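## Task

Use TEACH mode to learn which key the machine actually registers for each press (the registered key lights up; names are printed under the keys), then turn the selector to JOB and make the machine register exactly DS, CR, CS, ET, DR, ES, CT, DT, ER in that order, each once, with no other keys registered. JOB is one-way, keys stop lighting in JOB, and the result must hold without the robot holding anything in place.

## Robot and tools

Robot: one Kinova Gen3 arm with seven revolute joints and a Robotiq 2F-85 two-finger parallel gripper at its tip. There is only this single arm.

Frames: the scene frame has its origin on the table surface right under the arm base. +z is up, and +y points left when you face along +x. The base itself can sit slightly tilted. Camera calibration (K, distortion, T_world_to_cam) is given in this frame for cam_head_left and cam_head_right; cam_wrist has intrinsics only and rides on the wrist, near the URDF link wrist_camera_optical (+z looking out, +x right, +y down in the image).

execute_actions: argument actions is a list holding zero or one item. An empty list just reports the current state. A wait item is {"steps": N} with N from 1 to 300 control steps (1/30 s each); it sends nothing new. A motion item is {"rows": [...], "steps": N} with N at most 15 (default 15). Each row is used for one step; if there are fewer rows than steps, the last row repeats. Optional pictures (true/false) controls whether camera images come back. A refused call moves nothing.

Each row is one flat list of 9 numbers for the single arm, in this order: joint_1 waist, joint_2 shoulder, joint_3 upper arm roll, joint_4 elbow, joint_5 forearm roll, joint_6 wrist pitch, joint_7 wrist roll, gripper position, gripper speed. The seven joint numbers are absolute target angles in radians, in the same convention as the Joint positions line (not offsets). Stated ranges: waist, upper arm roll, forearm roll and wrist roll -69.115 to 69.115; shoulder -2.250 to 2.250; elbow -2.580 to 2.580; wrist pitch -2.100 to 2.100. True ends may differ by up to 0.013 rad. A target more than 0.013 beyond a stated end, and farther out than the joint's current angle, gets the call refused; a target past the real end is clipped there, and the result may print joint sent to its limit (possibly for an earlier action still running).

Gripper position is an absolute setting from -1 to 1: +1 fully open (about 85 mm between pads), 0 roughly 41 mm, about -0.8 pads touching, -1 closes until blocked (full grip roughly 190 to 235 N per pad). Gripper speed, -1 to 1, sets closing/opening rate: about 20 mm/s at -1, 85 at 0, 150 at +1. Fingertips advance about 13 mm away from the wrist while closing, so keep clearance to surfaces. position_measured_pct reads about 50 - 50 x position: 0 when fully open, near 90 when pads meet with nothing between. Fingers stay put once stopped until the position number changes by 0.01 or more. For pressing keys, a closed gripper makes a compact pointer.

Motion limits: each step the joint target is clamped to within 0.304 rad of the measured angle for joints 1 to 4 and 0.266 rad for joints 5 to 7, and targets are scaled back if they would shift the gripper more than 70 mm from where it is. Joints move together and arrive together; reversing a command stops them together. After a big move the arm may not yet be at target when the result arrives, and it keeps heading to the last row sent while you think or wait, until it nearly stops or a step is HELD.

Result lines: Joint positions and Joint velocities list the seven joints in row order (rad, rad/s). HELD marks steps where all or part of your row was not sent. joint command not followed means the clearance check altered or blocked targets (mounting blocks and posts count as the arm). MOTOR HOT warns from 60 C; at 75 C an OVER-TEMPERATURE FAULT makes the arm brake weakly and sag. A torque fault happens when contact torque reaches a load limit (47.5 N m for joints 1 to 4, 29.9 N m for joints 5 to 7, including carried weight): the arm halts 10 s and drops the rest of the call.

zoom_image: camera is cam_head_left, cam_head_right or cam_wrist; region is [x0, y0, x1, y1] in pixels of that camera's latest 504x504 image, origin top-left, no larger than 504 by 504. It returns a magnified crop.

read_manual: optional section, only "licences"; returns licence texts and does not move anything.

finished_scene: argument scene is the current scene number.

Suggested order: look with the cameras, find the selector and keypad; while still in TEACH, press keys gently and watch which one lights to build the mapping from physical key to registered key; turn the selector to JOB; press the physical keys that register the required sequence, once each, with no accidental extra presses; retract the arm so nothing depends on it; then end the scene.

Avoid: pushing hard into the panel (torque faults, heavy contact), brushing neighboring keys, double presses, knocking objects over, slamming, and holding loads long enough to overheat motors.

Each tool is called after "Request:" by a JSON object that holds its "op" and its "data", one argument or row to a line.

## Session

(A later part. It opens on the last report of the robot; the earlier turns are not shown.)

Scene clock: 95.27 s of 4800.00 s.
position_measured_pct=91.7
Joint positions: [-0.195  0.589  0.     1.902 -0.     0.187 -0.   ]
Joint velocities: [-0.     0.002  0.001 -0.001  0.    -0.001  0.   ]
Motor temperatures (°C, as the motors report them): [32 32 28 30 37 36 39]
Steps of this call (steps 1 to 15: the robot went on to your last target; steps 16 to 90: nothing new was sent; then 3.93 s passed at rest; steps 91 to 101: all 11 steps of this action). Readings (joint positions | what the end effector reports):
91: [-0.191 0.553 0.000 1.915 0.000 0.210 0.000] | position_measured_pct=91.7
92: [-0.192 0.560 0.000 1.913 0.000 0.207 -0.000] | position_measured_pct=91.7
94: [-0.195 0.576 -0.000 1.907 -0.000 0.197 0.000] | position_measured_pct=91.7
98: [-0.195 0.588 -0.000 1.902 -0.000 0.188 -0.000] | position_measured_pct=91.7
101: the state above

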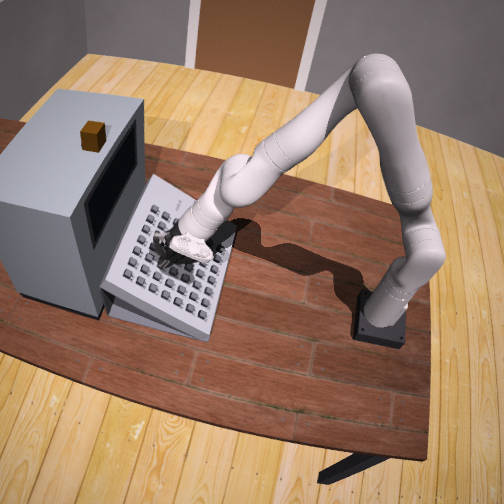

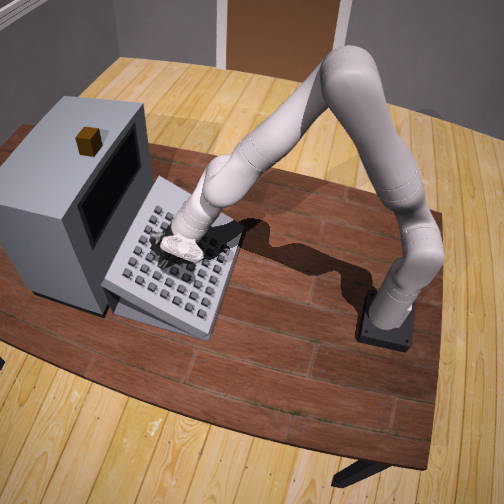

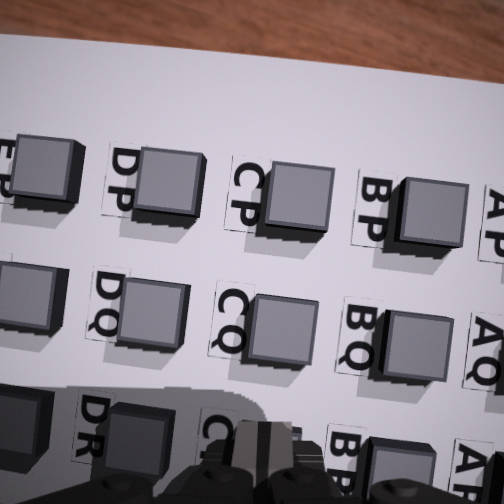

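Request:
{"op": "execute_actions", "data": {
  "actions": [
    {"rows":[[-0.195,0.552,0,1.9155,0,0.2105,0,-1,0],[-0.195,0.552,0,1.9155,0,0.2105,0,-1,0],[-0.195,0.552,0,1.9155,0,0.2105,0,-1,0],[-0.195,0.552,0,1.9155,0,0.2105,0,-1,0],[-0.242,0.575,0,1.783,0,0.32,0,-1,0]],"steps":14}
  ],
  "pictures": false
}}

Request:
{"op": "execute_actions", "data": {
  "actions": [
    {"rows":[[-0.242,0.595,0,1.775,0,0.308,0,-1,0],[-0.242,0.595,0,1.775,0,0.308,0,-1,0],[-0.242,0.602,0,1.773,0,0.303,0,-1,0],[-0.242,0.607,0,1.771,0,0.3,0,-1,0],[-0.242,0.612,0,1.769,0,0.297,0,-1,0],[-0.242,0.617,0,1.767,0,0.294,0,-1,0]],"steps":10}
  ],
  "pictures": false
}}

Request:
{"op": "execute_actions", "data": {
  "actions": [
    {"rows":[[-0.242,0.575,0,1.783,0,0.32,0,-1,0],[-0.242,0.575,0,1.783,0,0.32,0,-1,0],[-0.242,0.575,0,1.783,0,0.32,0,-1,0],[-0.242,0.575,0,1.783,0,0.32,0,-1,0],[-0.188,0.568,0,1.8,0,0.31,0,-1,0]],"steps":12}
  ],
  "pictures": false
}}

Request:
{"op": "execute_actions", "data": {
  "actions": [
    {"rows":[[-0.188,0.588,0,1.792,0,0.298,0,-1,0],[-0.188,0.588,0,1.792,0,0.298,0,-1,0],[-0.188,0.595,0,1.79,0,0.293,0,-1,0],[-0.188,0.6,0,1.788,0,0.29,0,-1,0],[-0.188,0.605,0,1.786,0,0.287,0,-1,0],[-0.188,0.61,0,1.784,0,0.284,0,-1,0]],"steps":10}
  ],
  "pictures": false
}}

Request:
{"op": "execute_actions", "data": {
  "actions": [
    {"rows":[[-0.188,0.56,0,1.803,0,0.315,0,-1,0],[-0.188,0.56,0,1.803,0,0.315,0,-1,0],[-0.188,0.56,0,1.803,0,0.315,0,-1,0],[-0.188,0.56,0,1.803,0,0.315,0,-1,0],[-0.141,0.541,0,2.036,0,0.101,0,-1,0]],"steps":15}
  ],
  "pictures": false
}}

Request:
{"op": "execute_actions", "data": {
  "actions": [
    {"rows":[[-0.141,0.541,0,2.036,0,0.101,0,-1,0],[-0.141,0.541,0,2.036,0,0.101,0,-1,0],[-0.141,0.541,0,2.036,0,0.101,0,-1,0],[-0.141,0.561,0,2.028,0,0.089,0,-1,0],[-0.141,0.561,0,2.028,0,0.089,0,-1,0],[-0.141,0.568,0,2.026,0,0.084,0,-1,0],[-0.141,0.573,0,2.024,0,0.081,0,-1,0],[-0.141,0.578,0,2.022,0,0.078,0,-1,0],[-0.141,0.583,0,2.02,0,0.075,0,-1,0]],"steps":13}
  ],
  "pictures": false
}}

Request:
{"op": "execute_actions", "data": {
  "actions": [
    {"rows":[[-0.141,0.538,0,2.037,0,0.103,0,-1,0],[-0.141,0.538,0,2.037,0,0.103,0,-1,0],[-0.141,0.538,0,2.037,0,0.103,0,-1,0],[-0.141,0.538,0,2.037,0,0.103,0,-1,0],[-0.252,0.558,0,1.899,0,0.221,0,-1,0]],"steps":15}
  ],
  "pictures": false
}}

Request:
{"op": "execute_actions", "data": {
  "actions": [
    {"rows":[[-0.252,0.578,0,1.891,0,0.209,0,-1,0],[-0.252,0.578,0,1.891,0,0.209,0,-1,0],[-0.252,0.585,0,1.889,0,0.204,0,-1,0],[-0.252,0.59,0,1.887,0,0.201,0,-1,0],[-0.252,0.595,0,1.885,0,0.198,0,-1,0],[-0.252,0.6,0,1.883,0,0.195,0,-1,0]],"steps":10}
  ],
  "pictures": false
}}

Request:
{"op": "execute_actions", "data": {
  "actions": [
    {"rows":[[-0.252,0.555,0,1.9,0,0.223,0,-1,0],[-0.252,0.555,0,1.9,0,0.223,0,-1,0],[-0.252,0.555,0,1.9,0,0.223,0,-1,0],[-0.252,0.555,0,1.9,0,0.223,0,-1,0],[-0.202,0.543,0,2.0265,0,0.1085,0,-1,0]],"steps":14}
  ],
  "pictures": false
}}

Request:
{"op": "execute_actions", "data": {
  "actions": [
    {"rows":[[-0.202,0.563,0,2.0185,0,0.0965,0,-1,0],[-0.202,0.563,0,2.0185,0,0.0965,0,-1,0],[-0.202,0.57,0,2.0165,0,0.0915,0,-1,0],[-0.202,0.575,0,2.0145,0,0.0885,0,-1,0],[-0.202,0.58,0,2.0125,0,0.0855,0,-1,0],[-0.202,0.585,0,2.0105,0,0.0825,0,-1,0]],"steps":10}
  ],
  "pictures": false
}}

Request:
{"op": "execute_actions", "data": {
  "actions": [
    {"rows":[[-0.202,0.538,0,2.028,0,0.112,0,-1,0],[-0.202,0.538,0,2.028,0,0.112,0,-1,0],[-0.202,0.538,0,2.028,0,0.112,0,-1,0],[-0.202,0.538,0,2.028,0,0.112,0,-1,0],[-0.132,0.56,0,1.811,0,0.307,0,-1,0]],"steps":15}
  ],
  "pictures": false
}}

Request:
{"op": "execute_actions", "data": {
  "actions": [
    {"rows":[[-0.132,0.56,0,1.811,0,0.307,0,-1,0],[-0.132,0.56,0,1.811,0,0.307,0,-1,0],[-0.132,0.564,0,1.81,0,0.304,0,-1,0],[-0.132,0.584,0,1.802,0,0.292,0,-1,0],[-0.132,0.584,0,1.802,0,0.292,0,-1,0],[-0.132,0.591,0,1.8,0,0.287,0,-1,0],[-0.132,0.596,0,1.798,0,0.284,0,-1,0],[-0.132,0.601,0,1.796,0,0.281,0,-1,0],[-0.132,0.606,0,1.794,0,0.278,0,-1,0]],"steps":13}
  ],
  "pictures": false
}}

Request:
{"op": "execute_actions", "data": {
  "actions": [
    {"rows":[[-0.132,0.56,0,1.811,0,0.307,0,-1,0],[-0.132,0.56,0,1.811,0,0.307,0,-1,0],[-0.132,0.56,0,1.811,0,0.307,0,-1,0],[-0.132,0.56,0,1.811,0,0.307,0,-1,0],[-0.136,0.549,0,1.9255,0,0.2035,0,-1,0]],"steps":14}
  ],
  "pictures": false
}}

Request:
{"op": "execute_actions", "data": {
  "actions": [
    {"rows":[[-0.136,0.569,0,1.9175,0,0.1915,0,-1,0],[-0.136,0.569,0,1.9175,0,0.1915,0,-1,0],[-0.136,0.576,0,1.9155,0,0.1865,0,-1,0],[-0.136,0.581,0,1.9135,0,0.1835,0,-1,0],[-0.136,0.586,0,1.9115,0,0.1805,0,-1,0],[-0.136,0.591,0,1.9095,0,0.1775,0,-1,0]],"steps":10}
  ],
  "pictures": false
}}

Request:
{"op": "execute_actions", "data": {
  "actions": [
    {"rows":[[-0.136,0.546,0,1.9265,0,0.2055,0,-1,0],[-0.136,0.546,0,1.9265,0,0.2055,0,-1,0],[-0.136,0.546,0,1.9265,0,0.2055,0,-1,0],[-0.136,0.546,0,1.9265,0,0.2055,0,-1,0],[-0.262,0.548,0,2.0105,0,0.1195,0,-1,0]],"steps":15}
  ],
  "pictures": false
}}

Request:
{"op": "execute_actions", "data": {
  "actions": [
    {"rows":[[-0.262,0.568,0,2.0025,0,0.1075,0,-1,0],[-0.262,0.568,0,2.0025,0,0.1075,0,-1,0],[-0.262,0.575,0,2.0005,0,0.1025,0,-1,0],[-0.262,0.58,0,1.9985,0,0.0995,0,-1,0],[-0.262,0.585,0,1.9965,0,0.0965,0,-1,0],[-0.262,0.59,0,1.9945,0,0.0935,0,-1,0]],"steps":10}
  ]
}}

Request:
{"op": "execute_actions", "data": {
  "actions": [
    {"rows":[[-0.262,0.53,0,2.017,0,0.131,0,-1,0]],"steps":10}
  ],
  "pictures": false
}}

Scene clock: 153.33 s of 4800.00 s.
position_measured_pct=91.7
Joint positions: [-0.24   0.574 -0.001  1.786 -0.     0.318 -0.   ]
Joint velocities: [-0.025 -0.001 -0.002 -0.136 -0.001  0.039  0.   ]
Motor temperatures (°C, as the motors report them): [32 32 28 30 37 36 39]
Steps of this call (steps 1 to 15: the robot went on to your last target; steps 16 to 90: nothing new was sent; then 54.60 s passed at rest; steps 91 to 104: all 14 steps of this action). Readings (joint positions | what the end effector reports):
91: [-0.195 0.587 0.000 1.903 -0.000 0.188 -0.000] | position_measured_pct=91.7
92: [-0.195 0.582 -0.000 1.905 -0.000 0.190 -0.000] | position_measured_pct=91.7
94: [-0.195 0.559 -0.000 1.912 -0.000 0.203 -0.000] | position_measured_pct=91.7
98: [-0.208 0.558 0.001 1.890 0.000 0.251 0.000] | position_measured_pct=91.7
104: the state above

Scene clock: 153.67 s of 4800.00 s.
position_measured_pct=91.7
Joint positions: [-0.242  0.611  0.     1.769 -0.     0.297 -0.   ]
Joint velocities: [-0.     0.    -0.001  0.002 -0.001 -0.     0.   ]
Motor temperatures (°C, as the motors report them): [32 32 28 30 37 36 39]
Steps of this call (steps 1 to 10: all 10 steps of this action). Readings (joint positions | what the end effector reports):
1: [-0.240 0.575 -0.001 1.783 -0.000 0.318 -0.000] | position_measured_pct=91.7
2: [-0.241 0.581 -0.000 1.780 -0.000 0.316 -0.000] | position_measured_pct=91.7
4: [-0.241 0.598 -0.000 1.774 0.000 0.306 -0.000] | position_measured_pct=91.7
8: [-0.241 0.611 0.000 1.769 -0.000 0.298 -0.000] | position_measured_pct=91.7
10: the state above

Scene clock: 154.07 s of 4800.00 s.
position_measured_pct=91.7
Joint positions: [-0.191  0.569  0.002  1.8    0.     0.31  -0.   ]
Joint velocities: [ 0.014 -0.006 -0.037  0.002 -0.006 -0.005  0.002]
Motor temperatures (°C, as the motors report them): [32 32 28 30 37 36 39]
Steps of this call (steps 1 to 12: all 12 steps of this action). Readings (joint positions | what the end effector reports):
1: [-0.242 0.610 0.000 1.770 -0.000 0.297 -0.000] | position_measured_pct=91.7
2: [-0.242 0.606 0.000 1.771 -0.000 0.299 -0.000] | position_measured_pct=91.7
4: [-0.242 0.584 -0.000 1.779 -0.000 0.311 -0.000] | position_measured_pct=91.7
8: [-0.209 0.570 -0.003 1.795 -0.000 0.313 0.000] | position_measured_pct=91.7
12: the state above

Scene clock: 154.40 s of 4800.00 s.
position_measured_pct=91.7
Joint positions: [-0.188  0.605 -0.     1.786 -0.     0.287 -0.   ]
Joint velocities: [ 0.001 -0.001  0.001  0.002  0.002 -0.    -0.001]
Motor temperatures (°C, as the motors report them): [32 32 28 30 37 36 39]
Steps of this call (steps 1 to 10: all 10 steps of this action). Readings (joint positions | what the end effector reports):
1: [-0.190 0.570 0.001 1.799 0.000 0.310 0.000] | position_measured_pct=91.7
2: [-0.190 0.576 0.000 1.797 -0.000 0.306 0.000] | position_measured_pct=91.7
4: [-0.189 0.592 -0.000 1.791 -0.000 0.296 -0.000] | position_measured_pct=91.7
8: [-0.188 0.604 -0.000 1.787 -0.000 0.288 -0.000] | position_measured_pct=91.7
10: the state above

Scene clock: 154.90 s of 4800.00 s.
position_measured_pct=91.7
Joint positions: [-0.145  0.543  0.001  2.024  0.     0.117  0.   ]
Joint velocities: [ 0.064 -0.016  0.001  0.323 -0.002 -0.407 -0.001]
Motor temperatures (°C, as the motors report them): [32 32 28 30 37 36 39]
Steps of this call (steps 1 to 15: all 15 steps of this action). Readings (joint positions | what the end effector reports):
1: [-0.188 0.604 -0.000 1.787 -0.000 0.287 -0.000] | position_measured_pct=91.7
2: [-0.188 0.599 -0.000 1.788 -0.000 0.289 -0.000] | position_measured_pct=91.7
4: [-0.188 0.575 -0.000 1.797 -0.000 0.302 -0.000] | position_measured_pct=91.7
8: [-0.181 0.554 -0.001 1.844 -0.000 0.290 -0.000] | position_measured_pct=91.7
15: the state above

Scene clock: 155.33 s of 4800.00 s.
position_measured_pct=91.7
Joint positions: [-0.141  0.578 -0.     2.023 -0.     0.078 -0.   ]
Joint velocities: [ 0.     0.     0.001  0.    -0.    -0.002  0.   ]
Motor temperatures (°C, as the motors report them): [32 32 28 30 37 36 39]
Steps of this call (steps 1 to 13: all 13 steps of this action). Readings (joint positions | what the end effector reports):
1: [-0.143 0.543 0.001 2.032 0.000 0.107 0.000] | position_measured_pct=91.7
2: [-0.143 0.543 0.001 2.035 0.000 0.103 0.000] | position_measured_pct=91.7
4: [-0.142 0.543 0.000 2.035 0.000 0.101 0.000] | position_measured_pct=91.7
8: [-0.141 0.571 0.000 2.025 -0.000 0.083 -0.000] | position_measured_pct=91.7
13: the state above

Scene clock: 155.83 s of 4800.00 s.
position_measured_pct=91.7
Joint positions: [-0.247  0.557 -0.002  1.9   -0.     0.219 -0.   ]
Joint velocities: [-0.025 -0.01   0.009 -0.054 -0.     0.018  0.001]
Motor temperatures (°C, as the motors report them): [32 32 28 30 37 36 39]
Steps of this call (steps 1 to 15: all 15 steps of this action). Readings (joint positions | what the end effector reports):
1: [-0.141 0.577 -0.000 2.023 -0.000 0.078 -0.000] | position_measured_pct=91.7
2: [-0.141 0.572 -0.000 2.025 -0.000 0.080 -0.000] | position_measured_pct=91.7
4: [-0.141 0.549 -0.000 2.032 -0.000 0.093 -0.000] | position_measured_pct=91.7
8: [-0.170 0.542 0.002 2.014 0.000 0.147 0.000] | position_measured_pct=91.7
15: the state above

Scene clock: 156.17 s of 4800.00 s.
position_measured_pct=91.7
Joint positions: [-0.251  0.595  0.     1.885  0.     0.198 -0.   ]
Joint velocities: [-0.001  0.     0.002  0.    -0.    -0.    -0.001]
Motor temperatures (°C, as the motors report them): [32 32 28 30 37 36 39]
Steps of this call (steps 1 to 10: all 10 steps of this action). Readings (joint positions | what the end effector reports):
1: [-0.248 0.558 -0.001 1.899 -0.000 0.219 -0.000] | position_measured_pct=91.7
2: [-0.249 0.565 -0.000 1.896 -0.000 0.217 -0.000] | position_measured_pct=91.7
4: [-0.250 0.581 -0.000 1.890 0.000 0.207 -0.000] | position_measured_pct=91.7
8: [-0.251 0.594 0.000 1.885 -0.000 0.199 -0.000] | position_measured_pct=91.7
10: the state above

Scene clock: 156.63 s of 4800.00 s.
position_measured_pct=91.7
Joint positions: [-0.204  0.544  0.001  2.026  0.     0.11   0.   ]
Joint velocities: [ 0.007 -0.008 -0.021  0.02  -0.001 -0.047  0.001]
Motor temperatures (°C, as the motors report them): [32 32 28 30 37 36 39]
Steps of this call (steps 1 to 14: all 14 steps of this action). Readings (joint positions | what the end effector reports):
1: [-0.251 0.594 0.000 1.886 0.000 0.198 -0.000] | position_measured_pct=91.7
2: [-0.251 0.589 0.000 1.887 0.000 0.200 -0.000] | position_measured_pct=91.7
4: [-0.252 0.566 -0.000 1.895 -0.000 0.213 -0.000] | position_measured_pct=91.7
8: [-0.238 0.548 -0.001 1.940 -0.000 0.198 -0.000] | position_measured_pct=91.7
14: the state above

Scene clock: 156.97 s of 4800.00 s.
position_measured_pct=91.7
Joint positions: [-0.202  0.58  -0.     2.013 -0.     0.085 -0.   ]
Joint velocities: [ 0.001  0.    -0.001  0.001 -0.    -0.001  0.   ]
Motor temperatures (°C, as the motors report them): [32 32 28 30 37 36 39]
Steps of this call (steps 1 to 10: all 10 steps of this action). Readings (joint positions | what the end effector reports):
1: [-0.204 0.546 0.001 2.026 0.000 0.109 0.000] | position_measured_pct=91.7
2: [-0.203 0.552 0.000 2.023 0.000 0.105 0.000] | position_measured_pct=91.7
4: [-0.203 0.568 0.000 2.018 0.000 0.095 0.000] | position_measured_pct=91.7
8: [-0.202 0.580 -0.000 2.013 -0.000 0.086 -0.000] | position_measured_pct=91.7
10: the state above

Scene clock: 157.47 s of 4800.00 s.
position_measured_pct=91.7
Joint positions: [-0.139  0.557  0.001  1.832  0.     0.295 -0.   ]
Joint velocities: [ 0.107  0.03   0.001 -0.452  0.     0.245  0.001]
Motor temperatures (°C, as the motors report them): [32 32 28 30 37 36 39]
Steps of this call (steps 1 to 15: all 15 steps of this action). Readings (joint positions | what the end effector reports):
1: [-0.202 0.579 -0.000 2.014 -0.000 0.085 -0.000] | position_measured_pct=91.7
2: [-0.202 0.574 -0.000 2.015 -0.000 0.088 -0.000] | position_measured_pct=91.7
4: [-0.202 0.550 -0.000 2.023 -0.000 0.101 -0.000] | position_measured_pct=91.7
8: [-0.190 0.542 -0.001 2.004 -0.000 0.158 0.000] | position_measured_pct=91.7
15: the state above

Scene clock: 157.90 s of 4800.00 s.
position_measured_pct=91.7
Joint positions: [-0.132  0.601 -0.     1.796 -0.     0.28  -0.   ]
Joint velocities: [ 0.001 -0.001 -0.002 -0.002 -0.     0.001 -0.002]
Motor temperatures (°C, as the motors report them): [32 32 28 30 37 36 39]
Steps of this call (steps 1 to 13: all 13 steps of this action). Readings (joint positions | what the end effector reports):
1: [-0.136 0.558 0.001 1.820 0.000 0.302 -0.000] | position_measured_pct=91.7
2: [-0.135 0.558 0.001 1.814 0.000 0.305 -0.000] | position_measured_pct=91.7
4: [-0.134 0.564 0.000 1.810 0.000 0.303 -0.000] | position_measured_pct=91.7
8: [-0.133 0.593 0.000 1.799 0.000 0.286 0.000] | position_measured_pct=91.7
13: the state above

Scene clock: 158.37 s of 4800.00 s.
position_measured_pct=91.7
Joint positions: [-0.136  0.55  -0.     1.925  0.     0.205  0.   ]
Joint velocities: [-0.001 -0.01   0.001  0.014 -0.001 -0.035 -0.   ]
Motor temperatures (°C, as the motors report them): [32 32 28 30 37 36 39]
Steps of this call (steps 1 to 14: all 14 steps of this action). Readings (joint positions | what the end effector reports):
1: [-0.132 0.601 -0.000 1.796 -0.000 0.281 -0.000] | position_measured_pct=91.7
2: [-0.132 0.596 -0.000 1.798 -0.000 0.283 -0.000] | position_measured_pct=91.7
4: [-0.132 0.572 -0.000 1.806 -0.000 0.296 -0.000] | position_measured_pct=91.7
8: [-0.133 0.553 0.000 1.851 -0.000 0.281 -0.000] | position_measured_pct=91.7
14: the state above

Scene clock: 158.70 s of 4800.00 s.
position_measured_pct=91.7
Joint positions: [-0.136  0.586  0.     1.912 -0.     0.181 -0.   ]
Joint velocities: [ 0.     0.002 -0.002  0.002 -0.001 -0.002 -0.   ]
Motor temperatures (°C, as the motors report them): [32 32 28 30 37 36 39]
Steps of this call (steps 1 to 10: all 10 steps of this action). Readings (joint positions | what the end effector reports):
1: [-0.136 0.552 -0.000 1.925 0.000 0.204 0.000] | position_measured_pct=91.7
2: [-0.136 0.558 0.000 1.922 -0.000 0.200 0.000] | position_measured_pct=91.7
4: [-0.136 0.573 0.000 1.917 0.000 0.190 0.000] | position_measured_pct=91.7
8: [-0.136 0.585 0.000 1.912 -0.000 0.181 -0.000] | position_measured_pct=91.7
10: the state above

Scene clock: 159.20 s of 4800.00 s.
position_measured_pct=91.7
Joint positions: [-0.257  0.549 -0.002  2.01  -0.     0.12   0.   ]
Joint velocities: [-0.031 -0.006  0.041  0.006  0.002 -0.017 -0.001]
Motor temperatures (°C, as the motors report them): [32 32 28 30 37 36 39]
Steps of this call (steps 1 to 15: all 15 steps of this action). Readings (joint positions | what the end effector reports):
1: [-0.136 0.585 0.000 1.913 -0.000 0.181 -0.000] | position_measured_pct=91.7
2: [-0.136 0.580 0.000 1.914 -0.000 0.183 -0.000] | position_measured_pct=91.7
4: [-0.136 0.557 -0.000 1.922 -0.000 0.195 -0.000] | position_measured_pct=91.7
8: [-0.172 0.547 0.003 1.956 0.000 0.185 -0.000] | position_measured_pct=91.7
15: the state above

Scene clock: 159.53 s of 4800.00 s.
position_measured_pct=91.7
Joint positions: [-0.261  0.586  0.001  1.997 -0.     0.096 -0.   ]
Joint velocities: [-0.001 -0.     0.002  0.001  0.    -0.001  0.001]
Motor temperatures (°C, as the motors report them): [32 32 28 30 37 36 39]
Steps of this call (steps 1 to 10: all 10 steps of this action). Readings (joint positions | what the end effector reports):
1: [-0.258 0.550 -0.001 2.010 -0.000 0.119 0.000] | position_measured_pct=91.7
2: [-0.259 0.556 -0.000 2.007 0.000 0.116 -0.000] | position_measured_pct=91.7
4: [-0.260 0.572 -0.000 2.002 0.000 0.106 0.000] | position_measured_pct=91.7
8: [-0.261 0.585 0.000 1.997 -0.000 0.096 -0.000] | position_measured_pct=91.7
10: the state above

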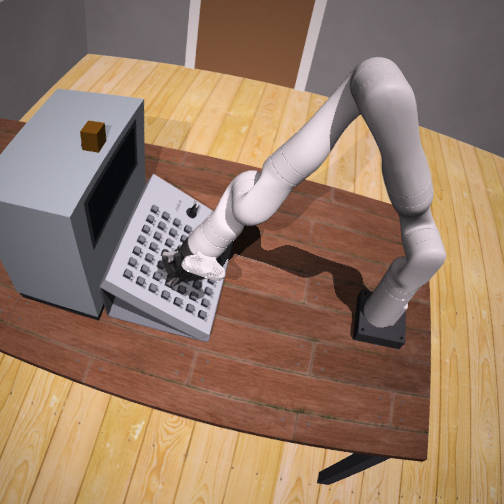

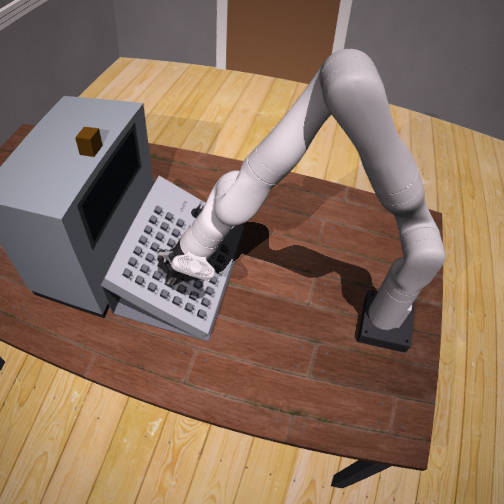

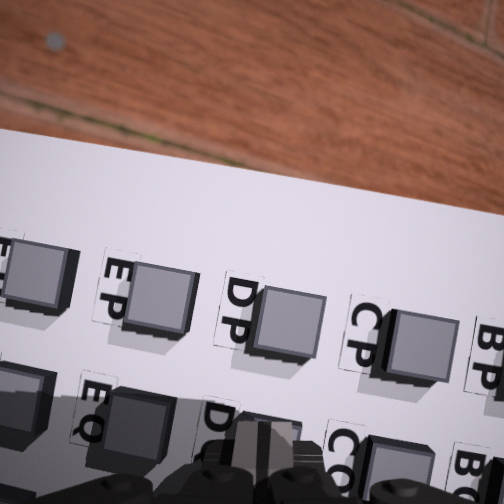

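Scene clock: 159.87 s of 4800.00 s.
position_measured_pct=91.7
Joint positions: [-0.262  0.532  0.     2.017  0.     0.131  0.   ]
Joint velocities: [-0.001 -0.016 -0.001  0.002 -0.    -0.    -0.002]
Motor temperatures (°C, as the motors report them): [32 32 28 30 37 36 39]
Steps of this call (steps 1 to 10: all 10 steps of this action). Readings (joint positions | what the end effector reports):
1: [-0.261 0.585 0.001 1.997 -0.000 0.096 -0.000] | position_measured_pct=91.7
2: [-0.261 0.580 0.000 1.999 -0.000 0.098 -0.000] | position_measured_pct=91.7
4: [-0.262 0.553 0.000 2.007 -0.000 0.113 -0.000] | position_measured_pct=91.7
8: [-0.262 0.533 0.000 2.016 0.000 0.131 0.000] | position_measured_pct=91.7
10: the state above

Request:
{"op": "finished_scene", "data": {
  "scene": 2
}}

The scene is finished: the task was done.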